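# Fetch the loaded utility cart, park it, close door

## Task

Go into the adjoining room, get the utility cart and move it into the yellow-taped bay so that each of its four wheels sits fully inside the tape and none touches it. The cart's load must remain aboard with nothing overhanging its edges. Afterwards close the sliding door completely. Slamming the door while opening or closing it fails the task, as does the robot toppling or finishing on a lean. Anything that stays in place only because the robot is holding it at the end does not count.

## Robot and tools

Robot: a Hello Robot Stretch 3 with a single arm. It has a two-wheeled differential base (0.33 m long, 0.34 m wide), a mast with a lift, and a telescoping arm that reaches out to the robot's right side, ending in a wrist (yaw, pitch, roll) and a two-finger gripper. The base cannot move sideways, so to shift the gripper forward or back you drive the base. Turning in place pivots about the point between the drive wheels, 0.05 m behind the front edge. With the arm retracted and wrist folded, a turn sweeps a 0.28 m radius; an unfolded level wrist reaches past that circle.

Frames: the base frame has its origin on the floor between the drive wheels, x forward, y left, z up. hand_pose is reported in it, located where closed fingertips meet; with all wrist joints at zero its x axis points up, y back toward the mast, z to the rear. The odometry frame is the base frame at the scene's start; base_odometry heading runs -3.142 to 3.142, positive left, and counts wheel slip as motion.

execute_actions: argument actions is a list holding one action (or empty, which just reports state and images). An action may contain base, joints, or both, plus optional contact_limits; the parts start together. base holds exactly one command, a relative offset from the base's last reported position: translate_m (metres, -1 to 1, positive forward) or rotate_rad (radians, -3.2 to 3.2, positive counter-clockwise/left). joints is a single dict keyed by joint name, each value an absolute target: lift_m 0 to 1.1 (arm height on the mast, m); arm_m 0 to 0.52 (extension, m); wrist_yaw_rad -1.345 to 4.42 (0 along the arm, positive toward the front, 3.0 folded over the base); wrist_pitch_rad -1.57 to 0.451 (0 level, negative tips down); wrist_roll_rad -2.911 to 2.911; gripper_m -0.089 to 0.179 (bigger is wider; actual fingertip gap is smaller, zero below 0.007); head_pan_rad -3.953 to 1.73 (0 forward, positive left, -1.57 faces the arm); head_tilt_rad -1.53 to 0.419 (negative down). contact_limits accepts only arm_m, a motor_effort percentage 1 to 100 at which the arm motion halts with contact_stop; lower is softer but too low stops immediately. cameras lists head_camera, nav_camera, wrist_camera or all; omitted/null means all, [] means none. Bad keys or out-of-range numbers reject the whole call with no motion. Joints omitted from an action may keep pushing toward an earlier target. No action runs beyond 15 s.

wait: seconds 0 to 10; issues nothing new and returns the same report. zoom_image: camera plus region [x0, y0, x1, y1] in pixels of that camera's latest full image, at most 504 by 504. finished_scene: scene number; ends the scene irreversibly once the robot has held the last command, and reports success.

Results: base_status and joint_status describe how each motion ended: done (for the base, wheels turned the commanded amount even if slipping), off_target (resting away from target, maybe still pushing), contact_stop, time_out, torque_fault. After the last three the old target is dropped. Arm and lift halt on firm contact and go slack until recommanded; a slack lift may sink under load. Base, wrist and head have no contact stop and keep pushing. A wrist servo pushed hard for several seconds goes limp for 10 s (torque_fault). on_its_own covers uncommanded parts; its held at value is a target, not a position. motor_effort is percent of maximum, positive toward larger joint values, bracket showing the peak; readings carry bias and noise. Positive wheel effort drives forward. lidar_m: 12 distances in metres, 30 degree sectors counter-clockwise starting straight ahead (4th left, 7th behind, 10th right), plane 0.17 m high, range 0.15 to 12, dash for nothing; blind to clear objects and may be blocked by the robot's own parts. wrist_depth_mm and head_depth_mm are 7x7 median depth grids (45 to 1000 and 280 to 4000 mm). base_tilt gives forward/right lean in degrees with a few degrees of fixed bias. turned_by_wheels and turned_by_imu give turning since the last report. If one call reports a stop, later calls in that reply are skipped.

Speed: the base is fast (0.30 m/s, 1.9 rad/s) only when stowed: lift_m under 0.30, arm_m under 0.03, wrist_yaw_rad over 2.54; otherwise 0.10 m/s and 0.63 rad/s. The world keeps running while you think; the robot holds its last command meanwhile. Loose objects may occasionally be nudged.

Gripping: command gripper_m below the object's width to grasp; to let go, open at least 0.02 above the contact value. Neither the reading nor done proves a grasp. To re-squeeze, send a different value.

Cautions: fold or unfold the wrist only with lift_m 0.32 to 0.95, pitch -0.4 and roll near 0; once folded the lift may drop to 0.25. With yaw below -0.4 keep pitch at -0.5 or lower. Pushing into something immovable with the gripper above about 0.45 m can tip the robot, more so with raised contact limits or a repeated push. Driving while holding or hooking something fixed, or snagging furniture (especially reversing), can tip it: back out in small steps, release the contact, and lower lift to about 0.2 if still leaning. Move the door gently, avoid drops, slips and hard impacts, and leave the cart free-standing before finishing.

Each tool is called after "Call:" in YAML: its name, and indented under it one key for each argument.

## Session

Call:
execute_actions:
  actions: []

Scene clock: 0.00 s.
base_odometry: x=+0.000 y=+0.000 heading=+0.000 (m, m, rad; odometry frame)
turned_by_wheels: +0.000 (rad since the last result)
turned_by_imu: +0.000 (rad since the last result)
base_tilt: forward=-2.3 right=+2.3 (deg)
lidar_m: 1.33 1.28 1.08 1.08 1.22 2.00 2.09 1.06 0.96 0.95 1.07 1.34
head_depth_mm: 1200 1194 1195 1210 1221 1216 1220 / 1225 1225 1212 1236 1241 1247 1254 / 1260 1267 1242 1262 1278 1281 1288 / 1299 1303 1292 1298 1317 1319 1332 / 1333 1342 1322 1341 1355 1356 1360 / 1371 1376 1385 1378 1392 1384 1401 / 1413 1423 1434 1438 1430 1436 1445
base_status: not commanded
joint_positions: lift_m=+0.522 arm_m=+0.002 wrist_yaw_rad=+3.058 wrist_pitch_rad=-0.575 wrist_roll_rad=+0.013 gripper_m=+0.037 head_pan_rad=+0.009 head_tilt_rad=+0.007
joint_status: not commanded
motor_effort: left_wheel=+0 right_wheel=+0 lift_m=+21 arm_m=+0 wrist_yaw_rad=+0 wrist_pitch_rad=+8 wrist_roll_rad=+0 gripper_m=+0 head_pan_rad=+0 head_tilt_rad=+3 (%)
hand_pose: x=-0.0044 y=+0.0545 z=+0.5012 quat_wxyz=(+0.230, +0.690, +0.171, +0.665) (m; base frame)
wrist_depth_mm: - - - - - - - / - - - - - - - / - - - - - 994 968 / 933 913 881 886 860 850 831 / 804 805 774 755 756 740 731 / 712 694 708 674 658 666 644 / 632 626 - - 600 586 581
pictures: head_camera (sideways: a quarter turn clockwise sets it upright), nav_camera (sideways: a quarter turn counterclockwise sets it upright), wrist_camera
Images, in order (width x height): head_camera 896x504, nav_camera 672x504, wrist_camera 644x364.

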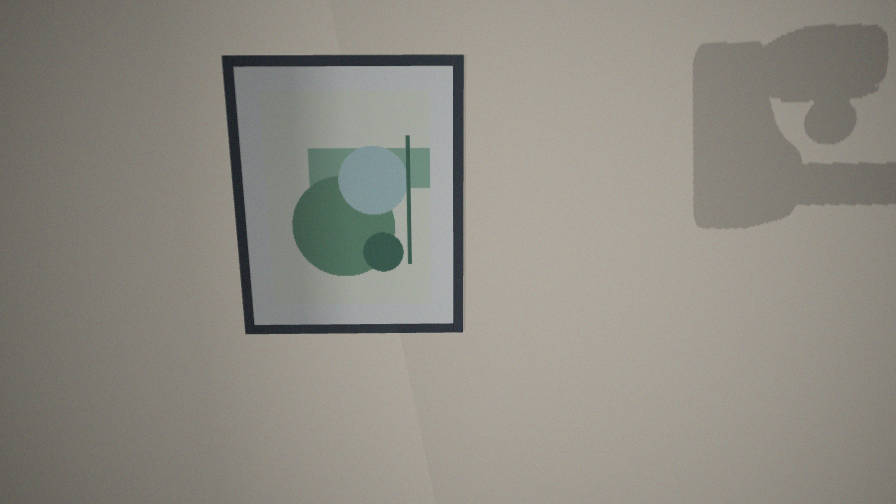

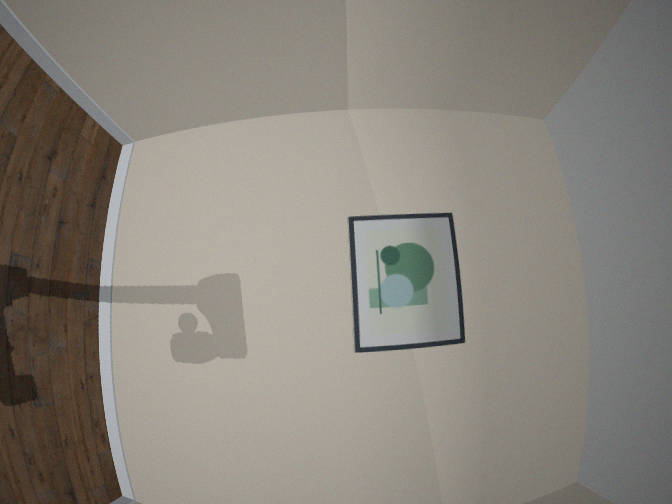

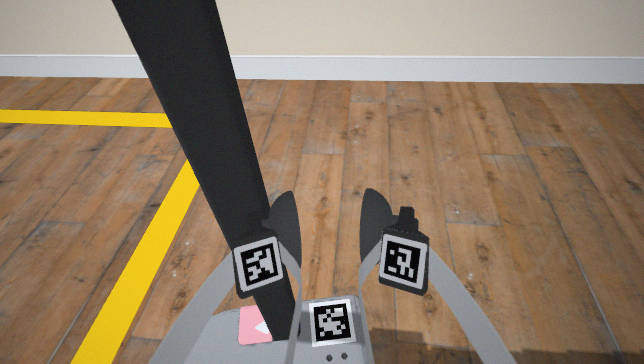

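Call:
execute_actions:
  actions:
    - {"joints":{"head_pan_rad":1.57,"head_tilt_rad":-0.6}}
  cameras: ["head_camera","nav_camera"]

Call:
execute_actions:
  actions:
    - {"joints":{"head_pan_rad":-3.14,"head_tilt_rad":-0.5}}
  cameras: ["head_camera","nav_camera"]

Call:
execute_actions:
  actions:
    - {"joints":{"head_pan_rad":-1.57,"head_tilt_rad":-0.5}}
  cameras: ["head_camera","nav_camera"]

Scene clock: 4.67 s.
base_odometry: x=+0.000 y=+0.000 heading=+0.000 (m, m, rad; odometry frame)
turned_by_wheels: +0.000 (rad since the last result)
turned_by_imu: +0.000 (rad since the last result)
base_tilt: forward=-2.3 right=+2.3 (deg)
lidar_m: 1.33 1.28 1.08 1.07 1.21 2.00 2.10 1.07 0.95 0.95 1.08 1.33
head_depth_mm: 843 931 1039 1165 1347 1420 1203 / 867 956 1066 1202 1388 1421 1209 / 884 980 1090 1235 1439 1433 1214 / 904 1003 1121 1278 1483 1438 1207 / 927 1023 1158 1321 1537 1433 1217 / 940 1055 1187 1353 1576 1434 1245 / 972 1073 1216 1402 1621 1479 -
base_status: not commanded
joint_positions: lift_m=+0.522 arm_m=+0.002 wrist_yaw_rad=+3.058 wrist_pitch_rad=-0.575 wrist_roll_rad=+0.013 gripper_m=+0.037 head_pan_rad=+1.563 head_tilt_rad=-0.592
joint_status: all done
motor_effort: left_wheel=+0(0) right_wheel=+0(0) lift_m=+21(21) arm_m=+1(0) wrist_yaw_rad=+0(0) wrist_pitch_rad=+8(8) wrist_roll_rad=+0(0) gripper_m=+0(0) head_pan_rad=+4(52) head_tilt_rad=-5(41) (%)
hand_pose: x=-0.0044 y=+0.0545 z=+0.5012 quat_wxyz=(+0.230, +0.690, +0.171, +0.665) (m; base frame)
wrist_depth_mm: - - - - - - - / - - - - - - - / - - - - - 980 958 / 929 919 887 880 861 850 827 / 803 787 784 762 753 739 720 / 713 698 702 687 656 657 652 / 629 625 - - 603 590 587
pictures: head_camera (sideways: a quarter turn clockwise sets it upright), nav_camera (sideways: a quarter turn counterclockwise sets it upright)
Images, in order (width x height): head_camera 896x504, nav_camera 672x504.

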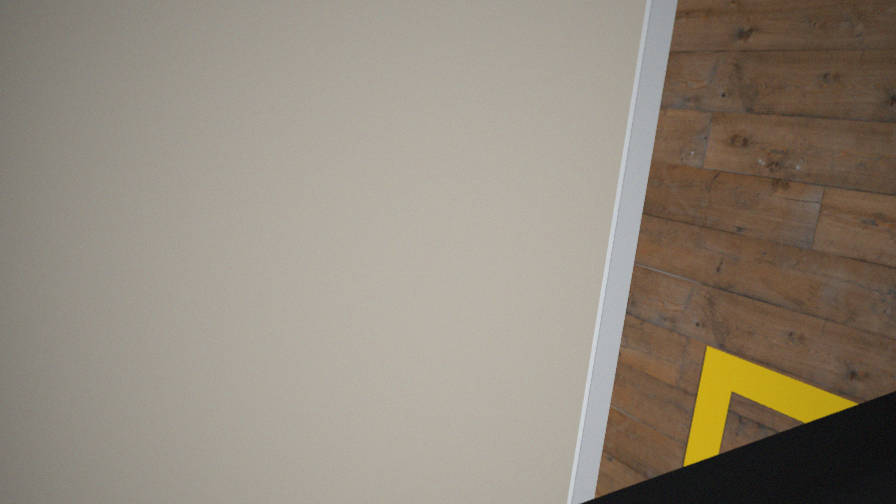

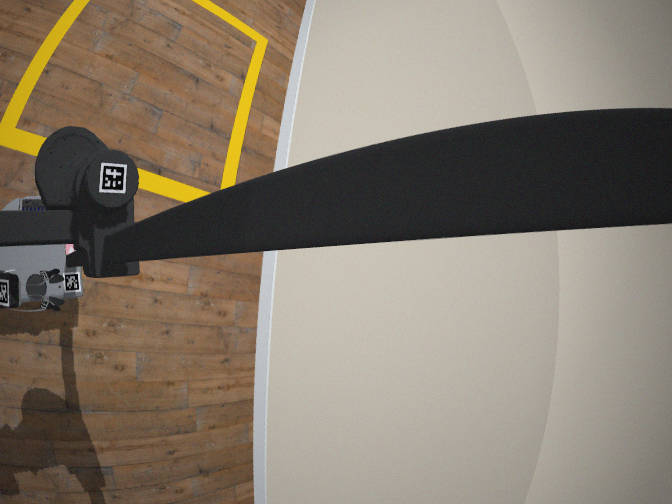

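Scene clock: 7.40 s.
base_odometry: x=+0.000 y=+0.000 heading=+0.000 (m, m, rad; odometry frame)
turned_by_wheels: +0.000 (rad since the last result)
turned_by_imu: +0.000 (rad since the last result)
base_tilt: forward=-2.3 right=+2.4 (deg)
lidar_m: 1.33 1.28 1.08 1.07 1.21 2.00 2.10 1.07 0.95 0.95 1.08 1.34
head_depth_mm: 1965 2110 2312 2452 1874 1515 1256 / 1990 2149 2397 2508 1892 1514 1270 / 2028 2205 2455 2478 1875 1523 1265 / 2093 2295 2525 2548 1918 1526 1272 / 2141 2313 2525 2460 1910 1536 1276 / 1896 1978 2052 2135 1894 1539 1267 / 1548 1481 1550 1623 1686 1546 1278
base_status: not commanded
joint_positions: lift_m=+0.522 arm_m=+0.002 wrist_yaw_rad=+3.058 wrist_pitch_rad=-0.575 wrist_roll_rad=+0.013 gripper_m=+0.037 head_pan_rad=-3.133 head_tilt_rad=-0.507
joint_status: all done
motor_effort: left_wheel=+0(0) right_wheel=-1(1) lift_m=+21(21) arm_m=+1(1) wrist_yaw_rad=+0(0) wrist_pitch_rad=+8(8) wrist_roll_rad=+0(0) gripper_m=+0(0) head_pan_rad=-4(50) head_tilt_rad=+4(20) (%)
hand_pose: x=-0.0044 y=+0.0545 z=+0.5012 quat_wxyz=(+0.230, +0.690, +0.171, +0.665) (m; base frame)
wrist_depth_mm: - - - - - - - / - - - - - - - / - - - - - 984 978 / 938 917 892 880 867 845 842 / 801 794 777 772 755 725 727 / 702 695 705 679 650 655 650 / 624 634 - - 605 588 585
pictures: head_camera (sideways: a quarter turn clockwise sets it upright), nav_camera (sideways: a quarter turn counterclockwise sets it upright)
Images, in order (width x height): head_camera 896x504, nav_camera 672x504.

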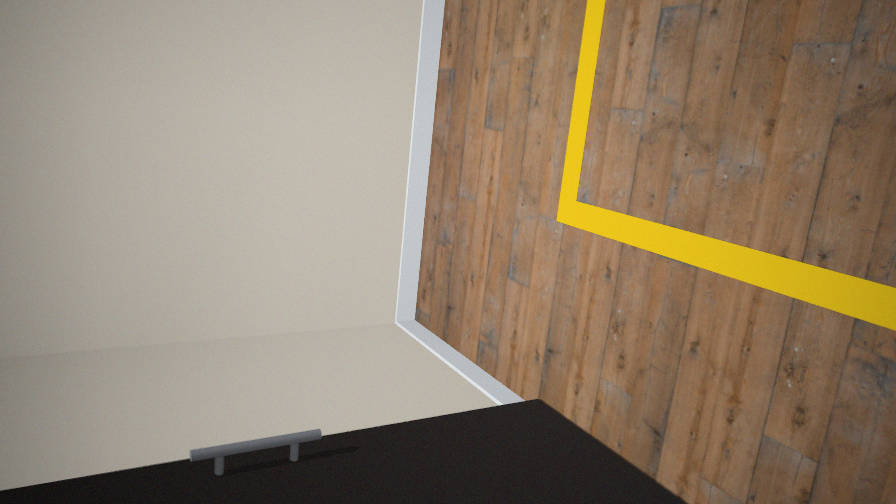

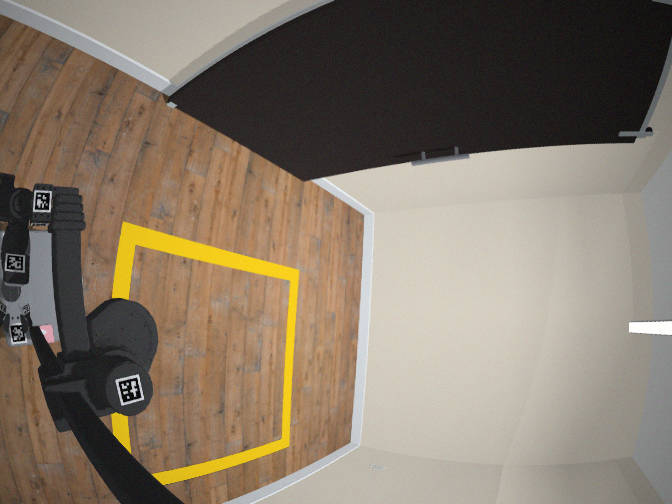

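Scene clock: 8.73 s.
base_odometry: x=+0.000 y=+0.000 heading=+0.000 (m, m, rad; odometry frame)
turned_by_wheels: +0.000 (rad since the last result)
turned_by_imu: +0.000 (rad since the last result)
base_tilt: forward=-2.3 right=+2.3 (deg)
lidar_m: 1.33 1.28 1.08 1.07 1.21 2.01 2.09 1.07 0.96 0.95 1.08 1.34
head_depth_mm: 749 811 888 984 1100 1242 1263 / 763 834 911 1009 1133 1286 1260 / 777 847 937 1038 1170 1330 1262 / 795 871 959 1071 1205 1392 1267 / 813 895 986 1094 1248 1407 1276 / 833 913 1013 1135 1294 1449 1277 / 851 938 1046 1179 1342 1487 1277
base_status: not commanded
joint_positions: lift_m=+0.522 arm_m=+0.002 wrist_yaw_rad=+3.058 wrist_pitch_rad=-0.575 wrist_roll_rad=+0.013 gripper_m=+0.037 head_pan_rad=-1.577 head_tilt_rad=-0.507
joint_status: all done
motor_effort: left_wheel=+0(0) right_wheel=-1(1) lift_m=+21(21) arm_m=+1(0) wrist_yaw_rad=+0(0) wrist_pitch_rad=+8(8) wrist_roll_rad=+0(0) gripper_m=+0(1) head_pan_rad=+4(51) head_tilt_rad=+5(4) (%)
hand_pose: x=-0.0044 y=+0.0545 z=+0.5012 quat_wxyz=(+0.230, +0.690, +0.171, +0.665) (m; base frame)
wrist_depth_mm: - - - - - - - / - - - - - - - / - - - - - 988 950 / 939 931 882 866 865 849 828 / 809 784 784 766 752 739 723 / 704 702 717 683 649 659 648 / 633 627 - - 601 589 579
pictures: head_camera (sideways: a quarter turn clockwise sets it upright), nav_camera (sideways: a quarter turn counterclockwise sets it upright)
Images, in order (width x height): head_camera 896x504, nav_camera 672x504.

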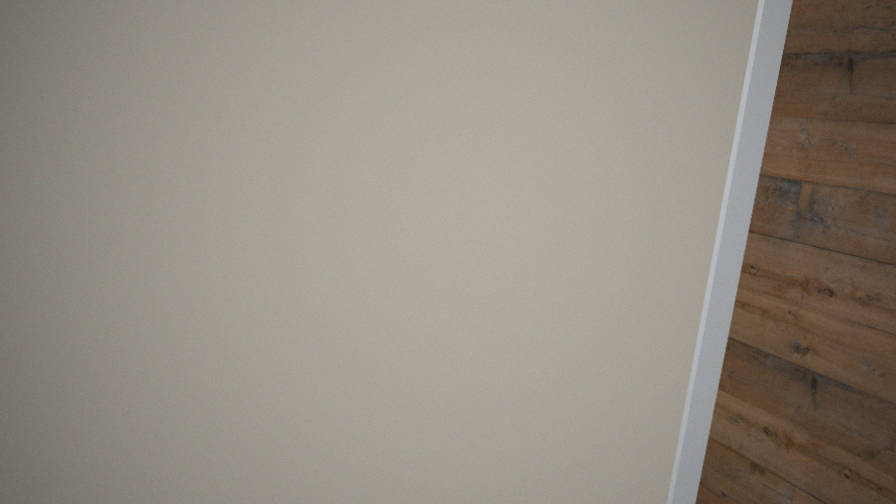

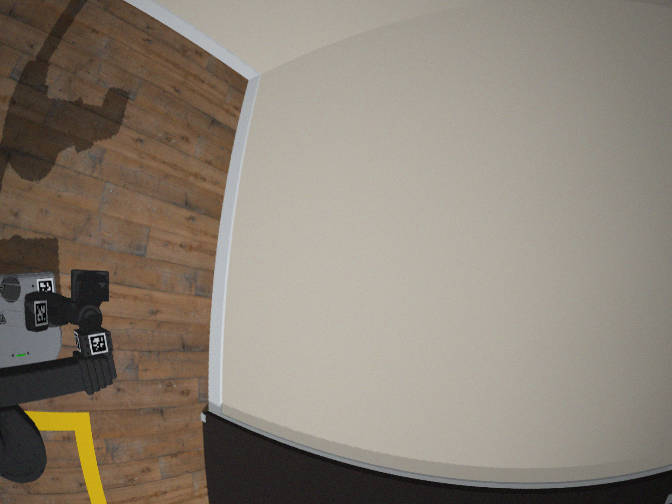

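Call:
execute_actions:
  actions:
    - {"joints":{"head_pan_rad":-2.3,"head_tilt_rad":-0.3}}
  cameras: ["head_camera","nav_camera"]

Scene clock: 15.37 s.
base_odometry: x=+0.000 y=+0.000 heading=+0.000 (m, m, rad; odometry frame)
turned_by_wheels: +0.000 (rad since the last result)
turned_by_imu: +0.000 (rad since the last result)
base_tilt: forward=-2.4 right=+2.4 (deg)
lidar_m: 1.33 1.28 1.08 1.07 1.21 2.00 2.09 1.07 0.96 0.95 1.07 1.34
head_depth_mm: 994 1070 1143 1237 1335 1461 1467 / 944 1003 1067 1152 1243 1351 1423 / 889 949 1005 1072 1159 1243 1347 / 862 914 971 1042 1114 1199 1302 / 860 905 958 1018 1084 1157 1247 / 821 862 910 959 1018 1086 1155 / 787 823 866 914 962 1024 1089
base_status: not commanded
joint_positions: lift_m=+0.522 arm_m=+0.002 wrist_yaw_rad=+3.058 wrist_pitch_rad=-0.575 wrist_roll_rad=+0.013 gripper_m=+0.037 head_pan_rad=-2.293 head_tilt_rad=-0.310
joint_status: all done
motor_effort: left_wheel=+0(0) right_wheel=+0(1) lift_m=+21(21) arm_m=+1(1) wrist_yaw_rad=-1(1) wrist_pitch_rad=+8(8) wrist_roll_rad=+0(0) gripper_m=+0(1) head_pan_rad=-4(49) head_tilt_rad=+6(24) (%)
hand_pose: x=-0.0044 y=+0.0545 z=+0.5012 quat_wxyz=(+0.230, +0.690, +0.171, +0.665) (m; base frame)
wrist_depth_mm: - - - - - - - / - - - - - - - / - - - - - 993 950 / 942 907 875 882 871 853 825 / 813 794 782 767 757 729 724 / 709 708 713 674 645 661 645 / 631 624 - - 597 587 582
pictures: head_camera (sideways: a quarter turn clockwise sets it upright), nav_camera (sideways: a quarter turn counterclockwise sets it upright)
Images, in order (width x height): head_camera 896x504, nav_camera 672x504.

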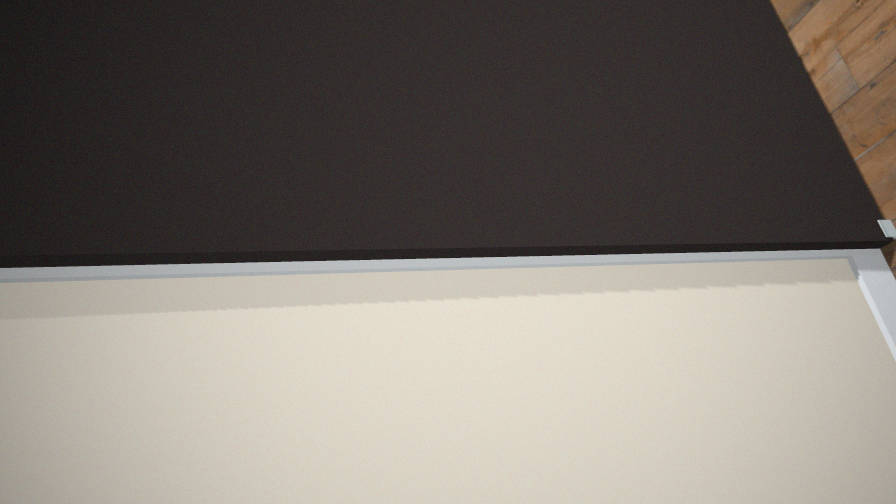

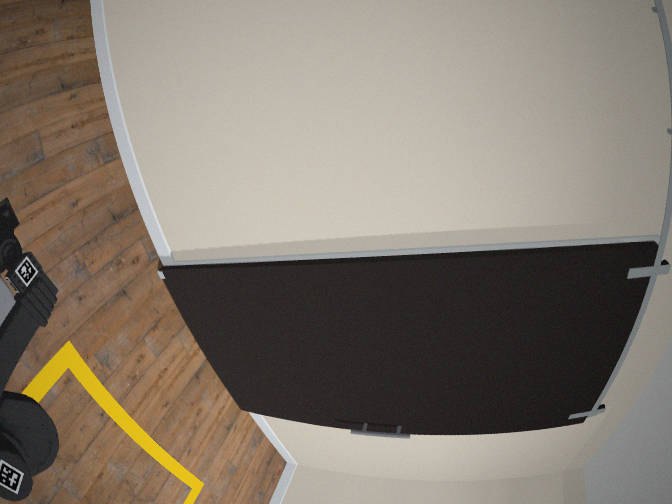

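Call:
execute_actions:
  actions:
    - {"base":{"rotate_rad":-0.21},"joints":{"head_pan_rad":-2.4,"head_tilt_rad":-0.2}}
  cameras: ["head_camera","nav_camera"]

Scene clock: 32.73 s.
base_odometry: x=+0.000 y=+0.000 heading=-0.210 (m, m, rad; odometry frame)
turned_by_wheels: -0.210 (rad since the last result)
turned_by_imu: -0.210 (rad since the last result)
base_tilt: forward=-2.4 right=+2.4 (deg)
lidar_m: 1.33 1.38 1.11 1.08 1.12 1.54 2.44 1.27 0.99 0.95 0.99 1.36
head_depth_mm: 1689 1770 1889 1997 2129 2084 1610 / 1380 1452 1529 1590 1707 1819 1611 / 1231 1280 1336 1407 1472 1553 1564 / 1104 1144 1190 1250 1303 1372 1424 / 1004 1038 1080 1124 1171 1218 1265 / 923 951 985 1024 1058 1095 1137 / 853 884 918 960 999 1045 1095
base_status: done
joint_positions: lift_m=+0.522 arm_m=+0.002 wrist_yaw_rad=+3.058 wrist_pitch_rad=-0.575 wrist_roll_rad=+0.013 gripper_m=+0.037 head_pan_rad=-2.393 head_tilt_rad=-0.211
joint_status: all done
motor_effort: left_wheel=+2(4) right_wheel=-3(4) lift_m=+21(21) arm_m=+1(0) wrist_yaw_rad=+0(0) wrist_pitch_rad=+8(8) wrist_roll_rad=+0(0) gripper_m=+0(0) head_pan_rad=-4(19) head_tilt_rad=+6(21) (%)
hand_pose: x=-0.0044 y=+0.0545 z=+0.5012 quat_wxyz=(+0.230, +0.690, +0.171, +0.665) (m; base frame)
wrist_depth_mm: - - - - - - - / - - - - - - - / - - - - - 988 967 / 945 920 887 887 853 851 821 / 813 789 786 764 757 736 722 / 707 704 697 681 647 659 646 / 630 620 - - 603 592 580
pictures: head_camera (sideways: a quarter turn clockwise sets it upright), nav_camera (sideways: a quarter turn counterclockwise sets it upright)
Images, in order (width x height): head_camera 896x504, nav_camera 672x504.

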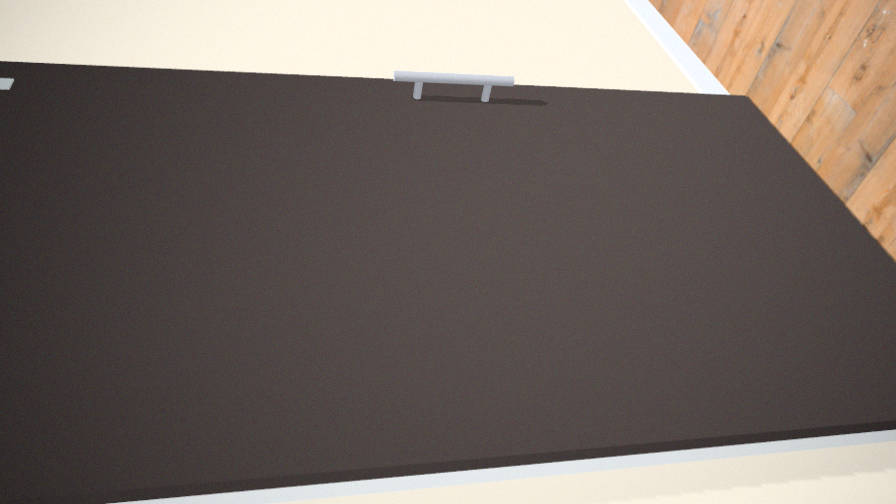

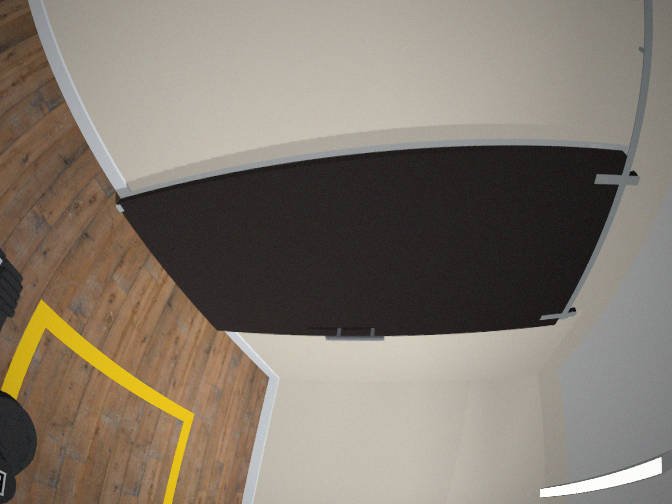

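Call:
execute_actions:
  actions:
    - {"base":{"translate_m":-0.8},"joints":{"wrist_pitch_rad":-0.4,"lift_m":0.8,"head_pan_rad":-2.0,"gripper_m":0.12}}
  cameras: ["nav_camera"]

Call:
execute_actions:
  actions:
    - {"base":{"translate_m":-0.75},"joints":{"wrist_yaw_rad":0.0,"head_pan_rad":-1.8,"head_tilt_rad":-0.5}}

Scene clock: 53.83 s.
base_odometry: x=-0.782 y=+0.167 heading=-0.210 (m, m, rad; odometry frame)
turned_by_wheels: +0.000 (rad since the last result)
turned_by_imu: +0.003 (rad since the last result)
base_tilt: forward=-2.3 right=+2.3 (deg)
lidar_m: 2.12 1.53 1.12 1.08 1.13 1.54 1.64 1.33 0.92 0.89 0.93 1.36
head_depth_mm: 956 1056 1098 1171 1229 1305 1381 / 905 946 992 1036 1077 1153 1222 / 867 899 942 990 1039 1087 1149 / 830 861 898 941 986 1031 1088 / 797 826 860 896 935 983 1031 / 765 796 824 856 892 936 977 / 736 763 794 823 855 893 932
base_status: done
joint_positions: lift_m=+0.799 arm_m=+0.002 wrist_yaw_rad=+3.058 wrist_pitch_rad=-0.418 wrist_roll_rad=+0.013 gripper_m=+0.120 head_pan_rad=-2.007 head_tilt_rad=-0.211
joint_status: all done
motor_effort: left_wheel=+2(2) right_wheel=-2(5) lift_m=+34(36) arm_m=+1(1) wrist_yaw_rad=+0(0) wrist_pitch_rad=+11(12) wrist_roll_rad=+0(0) gripper_m=+0(95) head_pan_rad=+4(38) head_tilt_rad=+6(6) (%)
hand_pose: x=-0.0026 y=+0.0768 z=+0.8119 quat_wxyz=(+0.177, +0.701, +0.117, +0.681) (m; base frame)
wrist_depth_mm: 978 - - - - - - / - - - - - - - / - - - - - - - / - - - - - - - / - - - - - - - / - - - - - 997 - / 998 978 958 956 923 914 898
pictures: nav_camera (sideways: a quarter turn counterclockwise sets it upright)
Images, in order (width x height): nav_camera 672x504.

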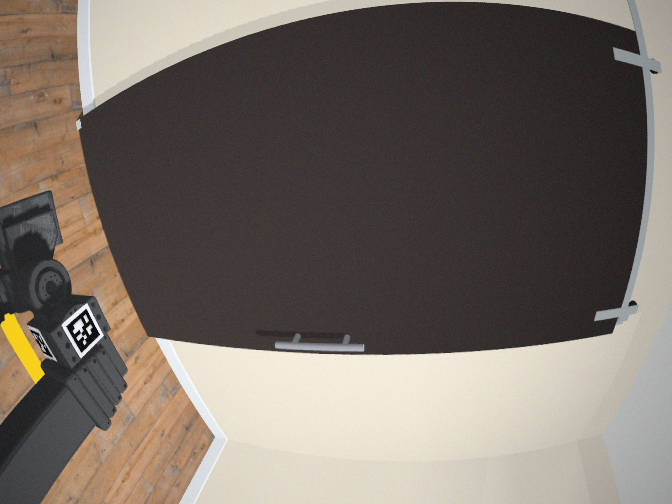

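Scene clock: 62.77 s.
base_odometry: x=-1.516 y=+0.323 heading=-0.210 (m, m, rad; odometry frame)
turned_by_wheels: +0.000 (rad since the last result)
turned_by_imu: +0.003 (rad since the last result)
base_tilt: forward=-2.4 right=+2.4 (deg)
lidar_m: 2.88 1.53 1.12 1.09 1.13 0.92 0.89 0.93 0.97 0.89 0.92 1.27
head_depth_mm: 828 908 1006 1127 1273 1419 1277 / 815 889 977 1093 1232 1404 1272 / 800 873 956 1069 1194 1366 1271 / 784 854 936 1039 1170 1311 1277 / 768 835 912 1015 1126 1250 1318 / 748 801 859 931 1028 1159 1261 / 693 748 803 887 999 1127 1242
base_status: done
joint_positions: lift_m=+0.799 arm_m=+0.002 wrist_yaw_rad=+0.002 wrist_pitch_rad=-0.418 wrist_roll_rad=+0.013 gripper_m=+0.120 head_pan_rad=-1.807 head_tilt_rad=-0.493
joint_status: all done
motor_effort: left_wheel=+1(3) right_wheel=-1(6) lift_m=+33(33) arm_m=+0(1) wrist_yaw_rad=-3(6) wrist_pitch_rad=+11(11) wrist_roll_rad=+0(0) gripper_m=+1(1) head_pan_rad=+4(24) head_tilt_rad=-4(28) (%)
hand_pose: x=-0.0211 y=-0.3712 z=+0.8119 quat_wxyz=(+0.687, +0.147, -0.696, -0.147) (m; base frame)
wrist_depth_mm: 589 585 587 621 646 651 639 / 643 645 642 684 709 701 700 / 725 726 719 748 792 779 782 / 806 803 820 854 874 893 898 / 924 914 919 968 - - 999 / - - - - - - - / 995 978 963 945 941 920 907
pictures: head_camera (sideways: a quarter turn clockwise sets it upright), nav_camera (sideways: a quarter turn counterclockwise sets it upright), wrist_camera
Images, in order (width x height): head_camera 896x504, nav_camera 672x504, wrist_camera 644x364.

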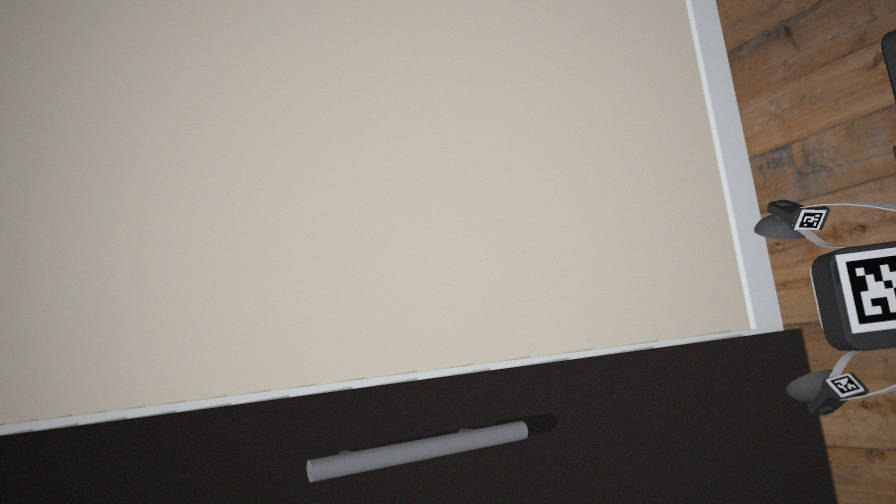

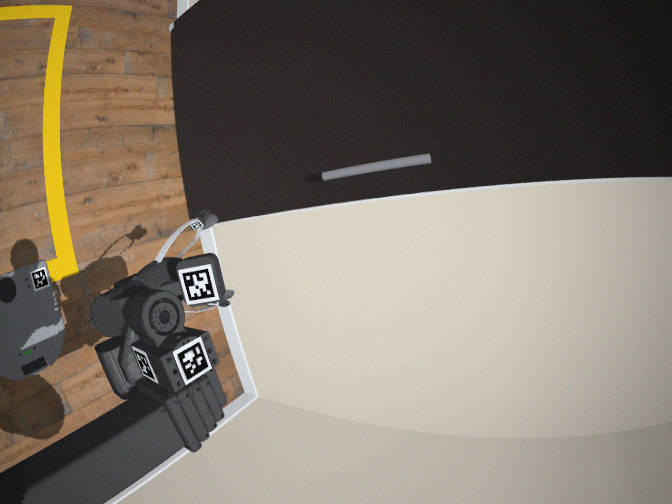

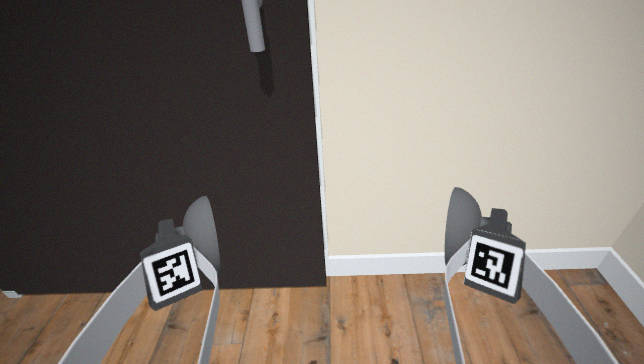

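Call:
execute_actions:
  actions:
    - {"base":{"translate_m":0.12},"joints":{"wrist_pitch_rad":0.0,"lift_m":0.77,"arm_m":0.2,"head_tilt_rad":-0.4}}
  cameras: ["head_camera","wrist_camera"]

Scene clock: 68.00 s.
base_odometry: x=-1.399 y=+0.298 heading=-0.210 (m, m, rad; odometry frame)
turned_by_wheels: +0.000 (rad since the last result)
turned_by_imu: +0.000 (rad since the last result)
base_tilt: forward=-2.4 right=+2.4 (deg)
lidar_m: 2.76 1.53 1.13 1.09 1.13 1.05 1.01 1.05 0.98 0.88 0.93 1.27
head_depth_mm: 839 901 983 1076 1187 1325 1342 / 820 889 959 1049 1154 1280 1362 / 805 864 940 1020 1121 1200 - / 788 849 914 998 1085 1161 - / 737 789 846 912 997 - - / 708 761 820 888 967 1074 1188 / 695 747 806 871 948 1038 1157
base_status: done
joint_positions: lift_m=+0.771 arm_m=+0.200 wrist_yaw_rad=+0.001 wrist_pitch_rad=-0.021 wrist_roll_rad=+0.013 gripper_m=+0.120 head_pan_rad=-1.807 head_tilt_rad=-0.408
joint_status: all done
motor_effort: left_wheel=+1(5) right_wheel=-2(2) lift_m=+7(31) arm_m=+4(3) wrist_yaw_rad=-1(2) wrist_pitch_rad=+13(15) wrist_roll_rad=+0(0) gripper_m=-1(0) head_pan_rad=+4(4) head_tilt_rad=+5(16) (%)
hand_pose: x=-0.0212 y=-0.6004 z=+0.8800 quat_wxyz=(+0.703, +0.008, -0.711, -0.007) (m; base frame)
wrist_depth_mm: 412 411 410 404 455 454 454 / 428 429 423 420 471 477 469 / 444 447 444 442 489 494 487 / 466 465 461 459 511 514 508 / 487 488 482 477 535 535 531 / 515 510 504 507 559 573 559 / 541 539 531 527 583 582 588
pictures: head_camera (sideways: a quarter turn clockwise sets it upright), wrist_camera
Images, in order (width x height): head_camera 896x504, wrist_camera 644x364.

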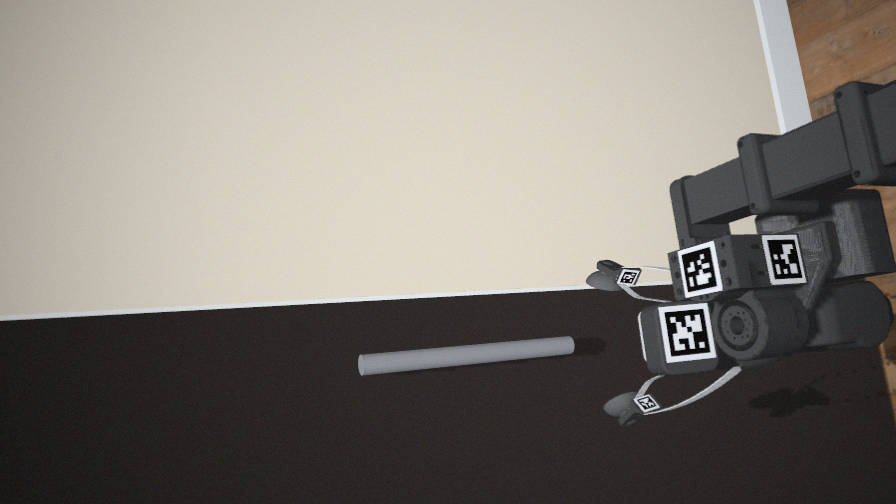

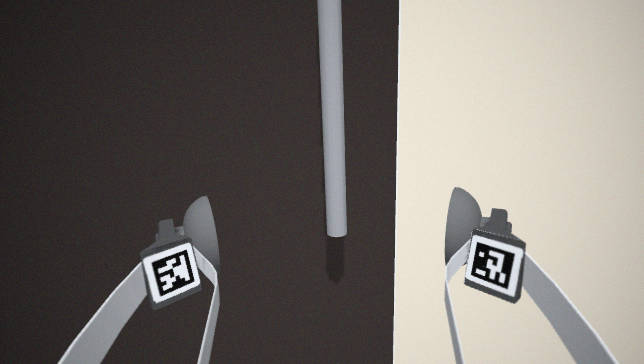

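Call:
execute_actions:
  actions:
    - {"joints":{"lift_m":0.81,"arm_m":0.36}}
  cameras: ["head_camera","wrist_camera"]

Scene clock: 79.10 s.
base_odometry: x=-1.399 y=+0.298 heading=-0.210 (m, m, rad; odometry frame)
turned_by_wheels: +0.000 (rad since the last result)
turned_by_imu: +0.001 (rad since the last result)
base_tilt: forward=-2.4 right=+2.4 (deg)
lidar_m: 2.76 1.53 1.13 1.09 1.13 1.05 1.01 1.05 0.97 0.89 0.92 1.27
head_depth_mm: 838 904 981 1074 1185 1329 1380 / 820 885 963 1050 1150 1281 - / 804 867 941 1019 1111 - 1313 / 788 846 916 992 - 1194 1286 / 736 789 841 903 - 1109 1229 / 709 760 817 887 971 1068 1189 / 696 745 802 872 943 1033 1155
base_status: not commanded
joint_positions: lift_m=+0.809 arm_m=+0.360 wrist_yaw_rad=+0.001 wrist_pitch_rad=-0.021 wrist_roll_rad=+0.013 gripper_m=+0.120 head_pan_rad=-1.807 head_tilt_rad=-0.408
joint_status: all done
motor_effort: left_wheel=+1(1) right_wheel=-2(2) lift_m=+33(34) arm_m=+4(3) wrist_yaw_rad=-1(2) wrist_pitch_rad=+13(13) wrist_roll_rad=+0(0) gripper_m=+0(0) head_pan_rad=+6(5) head_tilt_rad=+5(5) (%)
hand_pose: x=-0.0212 y=-0.7604 z=+0.9186 quat_wxyz=(+0.703, +0.008, -0.711, -0.007) (m; base frame)
wrist_depth_mm: 262 261 260 256 258 308 309 / 273 272 271 265 270 321 320 / 285 283 283 275 282 335 332 / 297 295 293 290 293 349 346 / 311 308 307 303 305 363 361 / 325 323 323 319 321 386 378 / 343 341 338 333 338 400 395
pictures: head_camera (sideways: a quarter turn clockwise sets it upright), wrist_camera
Images, in order (width x height): head_camera 896x504, wrist_camera 644x364.

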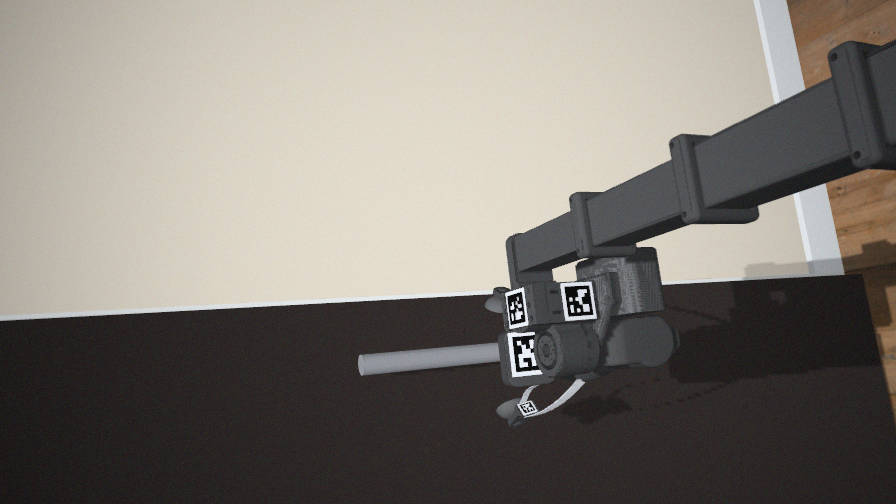

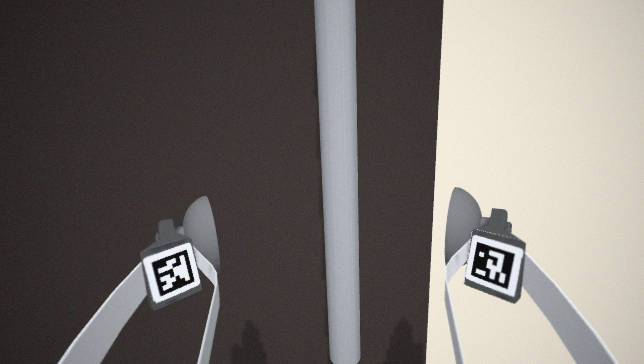

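Call:
execute_actions:
  actions:
    - {"joints":{"arm_m":0.425},"contact_limits":{"arm_m":15}}
  cameras: ["head_camera","wrist_camera"]

Scene clock: 85.33 s.
base_odometry: x=-1.399 y=+0.298 heading=-0.210 (m, m, rad; odometry frame)
turned_by_wheels: +0.000 (rad since the last result)
turned_by_imu: +0.000 (rad since the last result)
base_tilt: forward=-2.4 right=+2.4 (deg)
lidar_m: 2.76 1.53 1.12 1.09 1.13 1.05 1.01 1.05 0.97 0.89 0.92 1.27
head_depth_mm: 835 900 984 1080 1187 1328 1344 / 819 881 959 1049 1156 1273 - / 801 863 944 1020 1111 - 1319 / 787 844 915 991 - 1197 1301 / 737 793 842 900 - 1095 1227 / 709 760 815 880 974 1068 1198 / 697 747 803 870 947 1040 1156
base_status: not commanded
joint_positions: lift_m=+0.809 arm_m=+0.425 wrist_yaw_rad=+0.001 wrist_pitch_rad=-0.021 wrist_roll_rad=+0.013 gripper_m=+0.120 head_pan_rad=-1.807 head_tilt_rad=-0.408
joint_status: all done
motor_effort: left_wheel=+1(2) right_wheel=-2(3) lift_m=+33(33) arm_m=+4(4) wrist_yaw_rad=-1(1) wrist_pitch_rad=+13(13) wrist_roll_rad=+0(0) gripper_m=+0(0) head_pan_rad=+5(4) head_tilt_rad=+5(5) (%)
contact_limits: arm_m 15 (drawing in: default 24, maximum 40; extending or still: default 35, maximum 56)
hand_pose: x=-0.0212 y=-0.8254 z=+0.9186 quat_wxyz=(+0.703, +0.008, -0.711, -0.007) (m; base frame)
wrist_depth_mm: 202 201 200 138 198 249 248 / 209 209 207 144 206 259 257 / 218 217 215 150 214 269 268 / 227 228 225 160 223 280 279 / 239 237 236 169 234 293 292 / 251 248 247 242 245 312 306 / 262 261 259 254 258 323 319
pictures: head_camera (sideways: a quarter turn clockwise sets it upright), wrist_camera
Images, in order (width x height): head_camera 896x504, wrist_camera 644x364.

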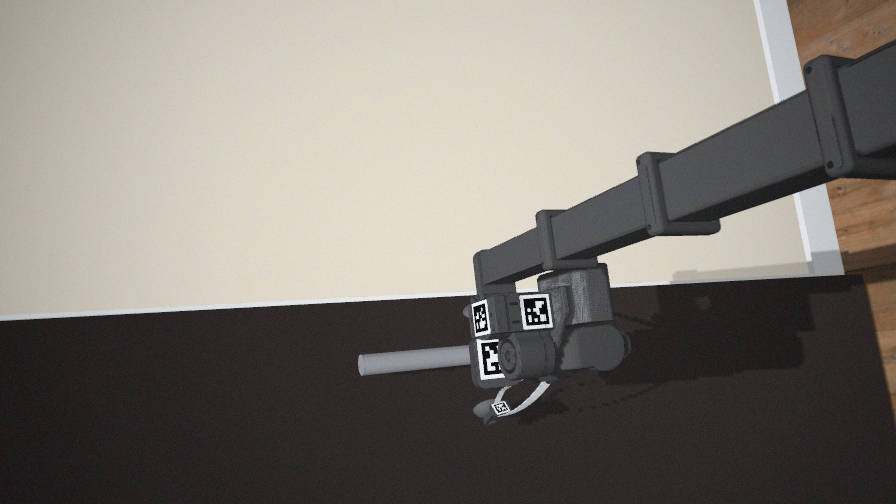

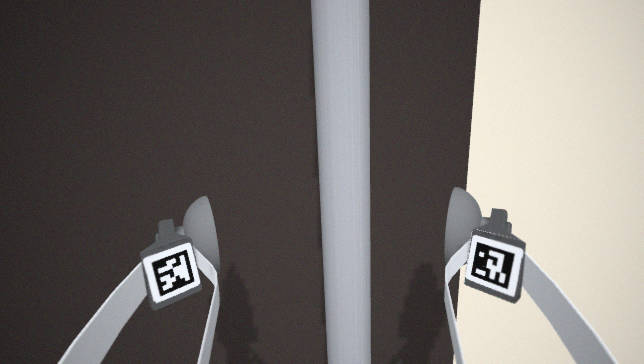

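Call:
execute_actions:
  actions:
    - {"joints":{"gripper_m":0.05,"arm_m":0.44},"contact_limits":{"arm_m":15}}
  cameras: ["wrist_camera"]

Scene clock: 88.63 s.
base_odometry: x=-1.399 y=+0.298 heading=-0.210 (m, m, rad; odometry frame)
turned_by_wheels: +0.000 (rad since the last result)
turned_by_imu: +0.000 (rad since the last result)
base_tilt: forward=-2.4 right=+2.4 (deg)
lidar_m: 2.76 1.53 1.13 1.08 1.12 1.05 1.01 1.05 0.97 0.89 0.92 1.27
head_depth_mm: 837 907 987 1074 1187 1325 1350 / 818 885 958 1045 1152 1272 - / 805 864 934 1020 1110 - 1314 / 787 848 913 984 - 1204 1292 / 736 790 848 893 1029 1094 1226 / 708 762 815 881 971 1066 1185 / 696 746 799 869 944 1032 1150
base_status: not commanded
joint_positions: lift_m=+0.809 arm_m=+0.440 wrist_yaw_rad=+0.001 wrist_pitch_rad=-0.021 wrist_roll_rad=+0.013 gripper_m=+0.050 head_pan_rad=-1.807 head_tilt_rad=-0.408
joint_status: all done
motor_effort: left_wheel=+2(1) right_wheel=-2(3) lift_m=+33(33) arm_m=+5(5) wrist_yaw_rad=-1(1) wrist_pitch_rad=+13(13) wrist_roll_rad=+0(1) gripper_m=+0(94) head_pan_rad=+4(5) head_tilt_rad=+5(5) (%)
contact_limits: arm_m 15 (drawing in: default 24, maximum 40; extending or still: default 35, maximum 56)
hand_pose: x=-0.0212 y=-0.8404 z=+0.9186 quat_wxyz=(+0.703, +0.008, -0.711, -0.007) (m; base frame)
wrist_depth_mm: 187 186 185 124 184 233 234 / 195 194 193 129 191 244 243 / 203 202 202 135 199 253 254 / 212 211 210 142 208 264 263 / 222 221 220 147 - 276 274 / 233 231 232 225 230 289 290 / 244 243 241 235 237 306 302
pictures: wrist_camera
Images, in order (width x height): wrist_camera 644x364.

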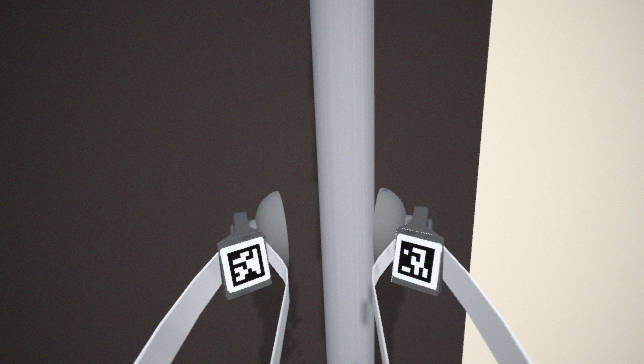

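Call:
execute_actions:
  actions:
    - {"base":{"translate_m":0.15}}

Scene clock: 92.97 s.
base_odometry: x=-1.252 y=+0.266 heading=-0.210 (m, m, rad; odometry frame)
turned_by_wheels: +0.000 (rad since the last result)
turned_by_imu: -0.014 (rad since the last result)
base_tilt: forward=-2.4 right=+2.4 (deg)
lidar_m: 2.61 1.55 1.13 1.08 1.13 1.21 1.16 1.20 0.96 0.88 0.92 1.25
head_depth_mm: 846 905 994 1082 1197 1342 1344 / 827 890 963 1052 1168 1284 - / 804 865 939 1025 1113 - 1319 / 802 870 954 1027 - 1544 1319 / 2995 802 852 905 1034 1100 1224 / 710 759 812 874 970 1067 1192 / 692 743 798 866 941 1030 1145
base_status: done
joint_positions: lift_m=+0.809 arm_m=+0.440 wrist_yaw_rad=-0.002 wrist_pitch_rad=-0.021 wrist_roll_rad=+0.013 gripper_m=+0.050 head_pan_rad=-1.807 head_tilt_rad=-0.408
joint_status: not commanded
motor_effort: left_wheel=+0(27) right_wheel=+0(34) lift_m=+33(33) arm_m=+1(4) wrist_yaw_rad=+3(85) wrist_pitch_rad=+13(13) wrist_roll_rad=+0(0) gripper_m=+0(17) head_pan_rad=+4(3) head_tilt_rad=+5(5) (%)
hand_pose: x=-0.0219 y=-0.8406 z=+0.9186 quat_wxyz=(+0.703, +0.007, -0.711, -0.008) (m; base frame)
wrist_depth_mm: 184 184 184 123 185 321 229 / 192 192 192 128 191 327 235 / 200 200 200 134 200 331 244 / 209 208 208 141 209 334 254 / 218 218 218 146 - 339 268 / 228 228 231 153 230 319 281 / 240 240 240 163 239 321 298
pictures: head_camera (sideways: a quarter turn clockwise sets it upright), nav_camera (sideways: a quarter turn counterclockwise sets it upright), wrist_camera
Images, in order (width x height): head_camera 896x504, nav_camera 672x504, wrist_camera 644x364.

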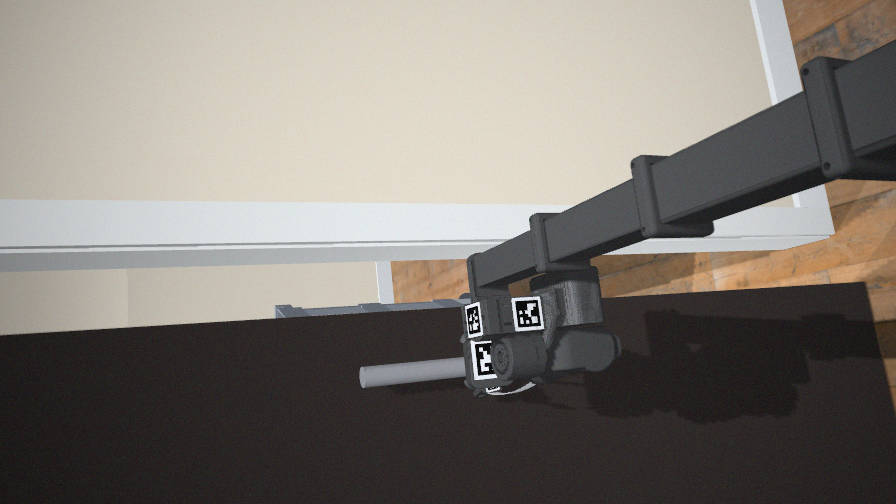

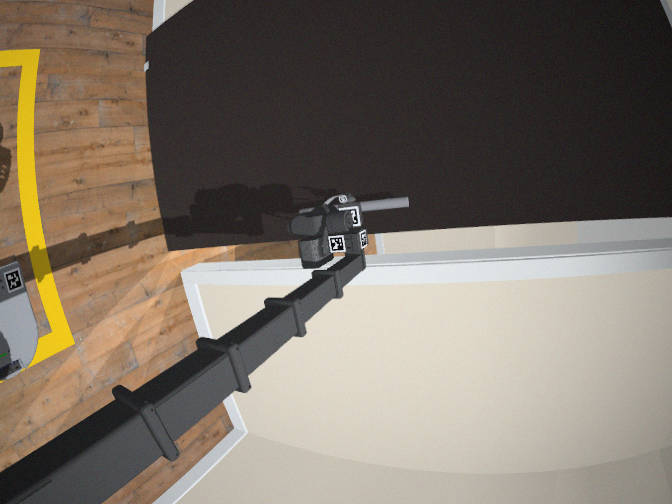

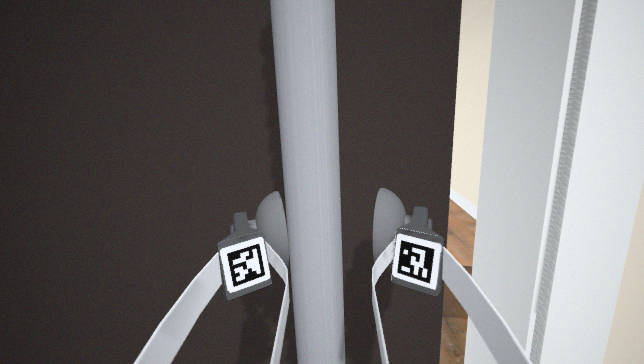

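Call:
execute_actions:
  actions:
    - {"base":{"translate_m":0.45},"joints":{"head_pan_rad":-2.1}}

Scene clock: 101.50 s.
base_odometry: x=-0.812 y=+0.172 heading=-0.210 (m, m, rad; odometry frame)
turned_by_wheels: +0.000 (rad since the last result)
turned_by_imu: -0.017 (rad since the last result)
base_tilt: forward=-2.3 right=+2.4 (deg)
lidar_m: 2.16 1.59 1.14 1.10 1.13 1.52 1.61 1.35 1.14 0.88 0.90 1.22
head_depth_mm: 1066 1157 1265 1400 1575 1640 1352 / 992 1081 1173 1292 1434 1559 1352 / 958 1029 1114 1206 1341 1482 1370 / 2672 2895 3211 3063 2180 1675 - / 3190 3460 3760 3058 2165 - 1324 / 3198 3352 3602 2591 2268 1643 1327 / 3039 3217 2021 2292 - 1011 1102
base_status: done
joint_positions: lift_m=+0.809 arm_m=+0.440 wrist_yaw_rad=-0.103 wrist_pitch_rad=-0.021 wrist_roll_rad=+0.014 gripper_m=+0.050 head_pan_rad=-2.093 head_tilt_rad=-0.407
joint_status: all done
on_its_own: wrist_yaw_rad is held at -0.103, not at your +0.000, by its stall guard, which is not easing now
motor_effort: left_wheel=+0(28) right_wheel=-1(34) lift_m=+33(33) arm_m=+0(1) wrist_yaw_rad=+0(80) wrist_pitch_rad=+13(13) wrist_roll_rad=+0(1) gripper_m=+0(16) head_pan_rad=-4(31) head_tilt_rad=+4(5) (%)
hand_pose: x=-0.0476 y=-0.8393 z=+0.9184 quat_wxyz=(+0.701, -0.029, -0.711, -0.044) (m; base frame)
wrist_depth_mm: 165 168 173 117 185 - - / 171 175 180 122 192 - - / 177 181 187 128 200 - - / 184 189 195 133 209 - - / 191 196 201 138 - - - / 198 204 216 146 232 - - / 208 213 223 153 241 - -
pictures: head_camera (sideways: a quarter turn clockwise sets it upright), nav_camera (sideways: a quarter turn counterclockwise sets it upright), wrist_camera
Images, in order (width x height): head_camera 896x504, nav_camera 672x504, wrist_camera 644x364.

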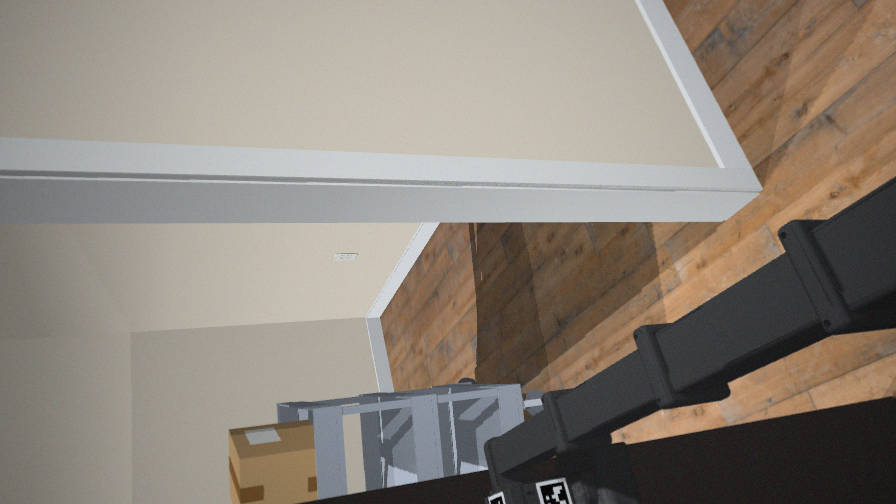

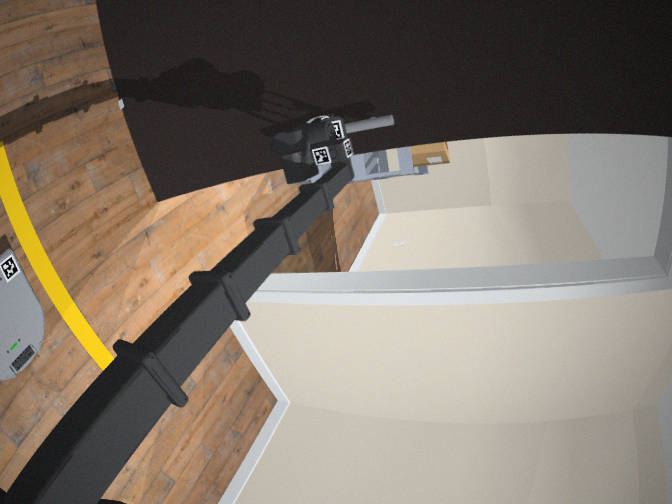

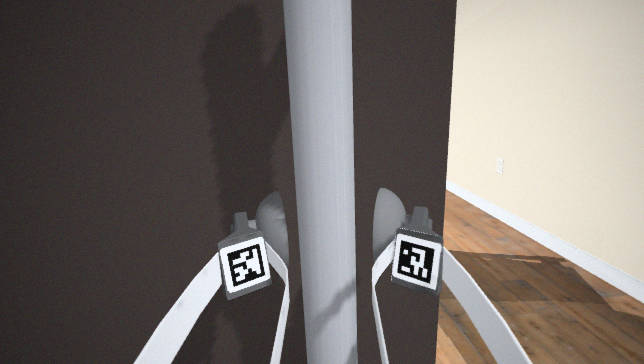

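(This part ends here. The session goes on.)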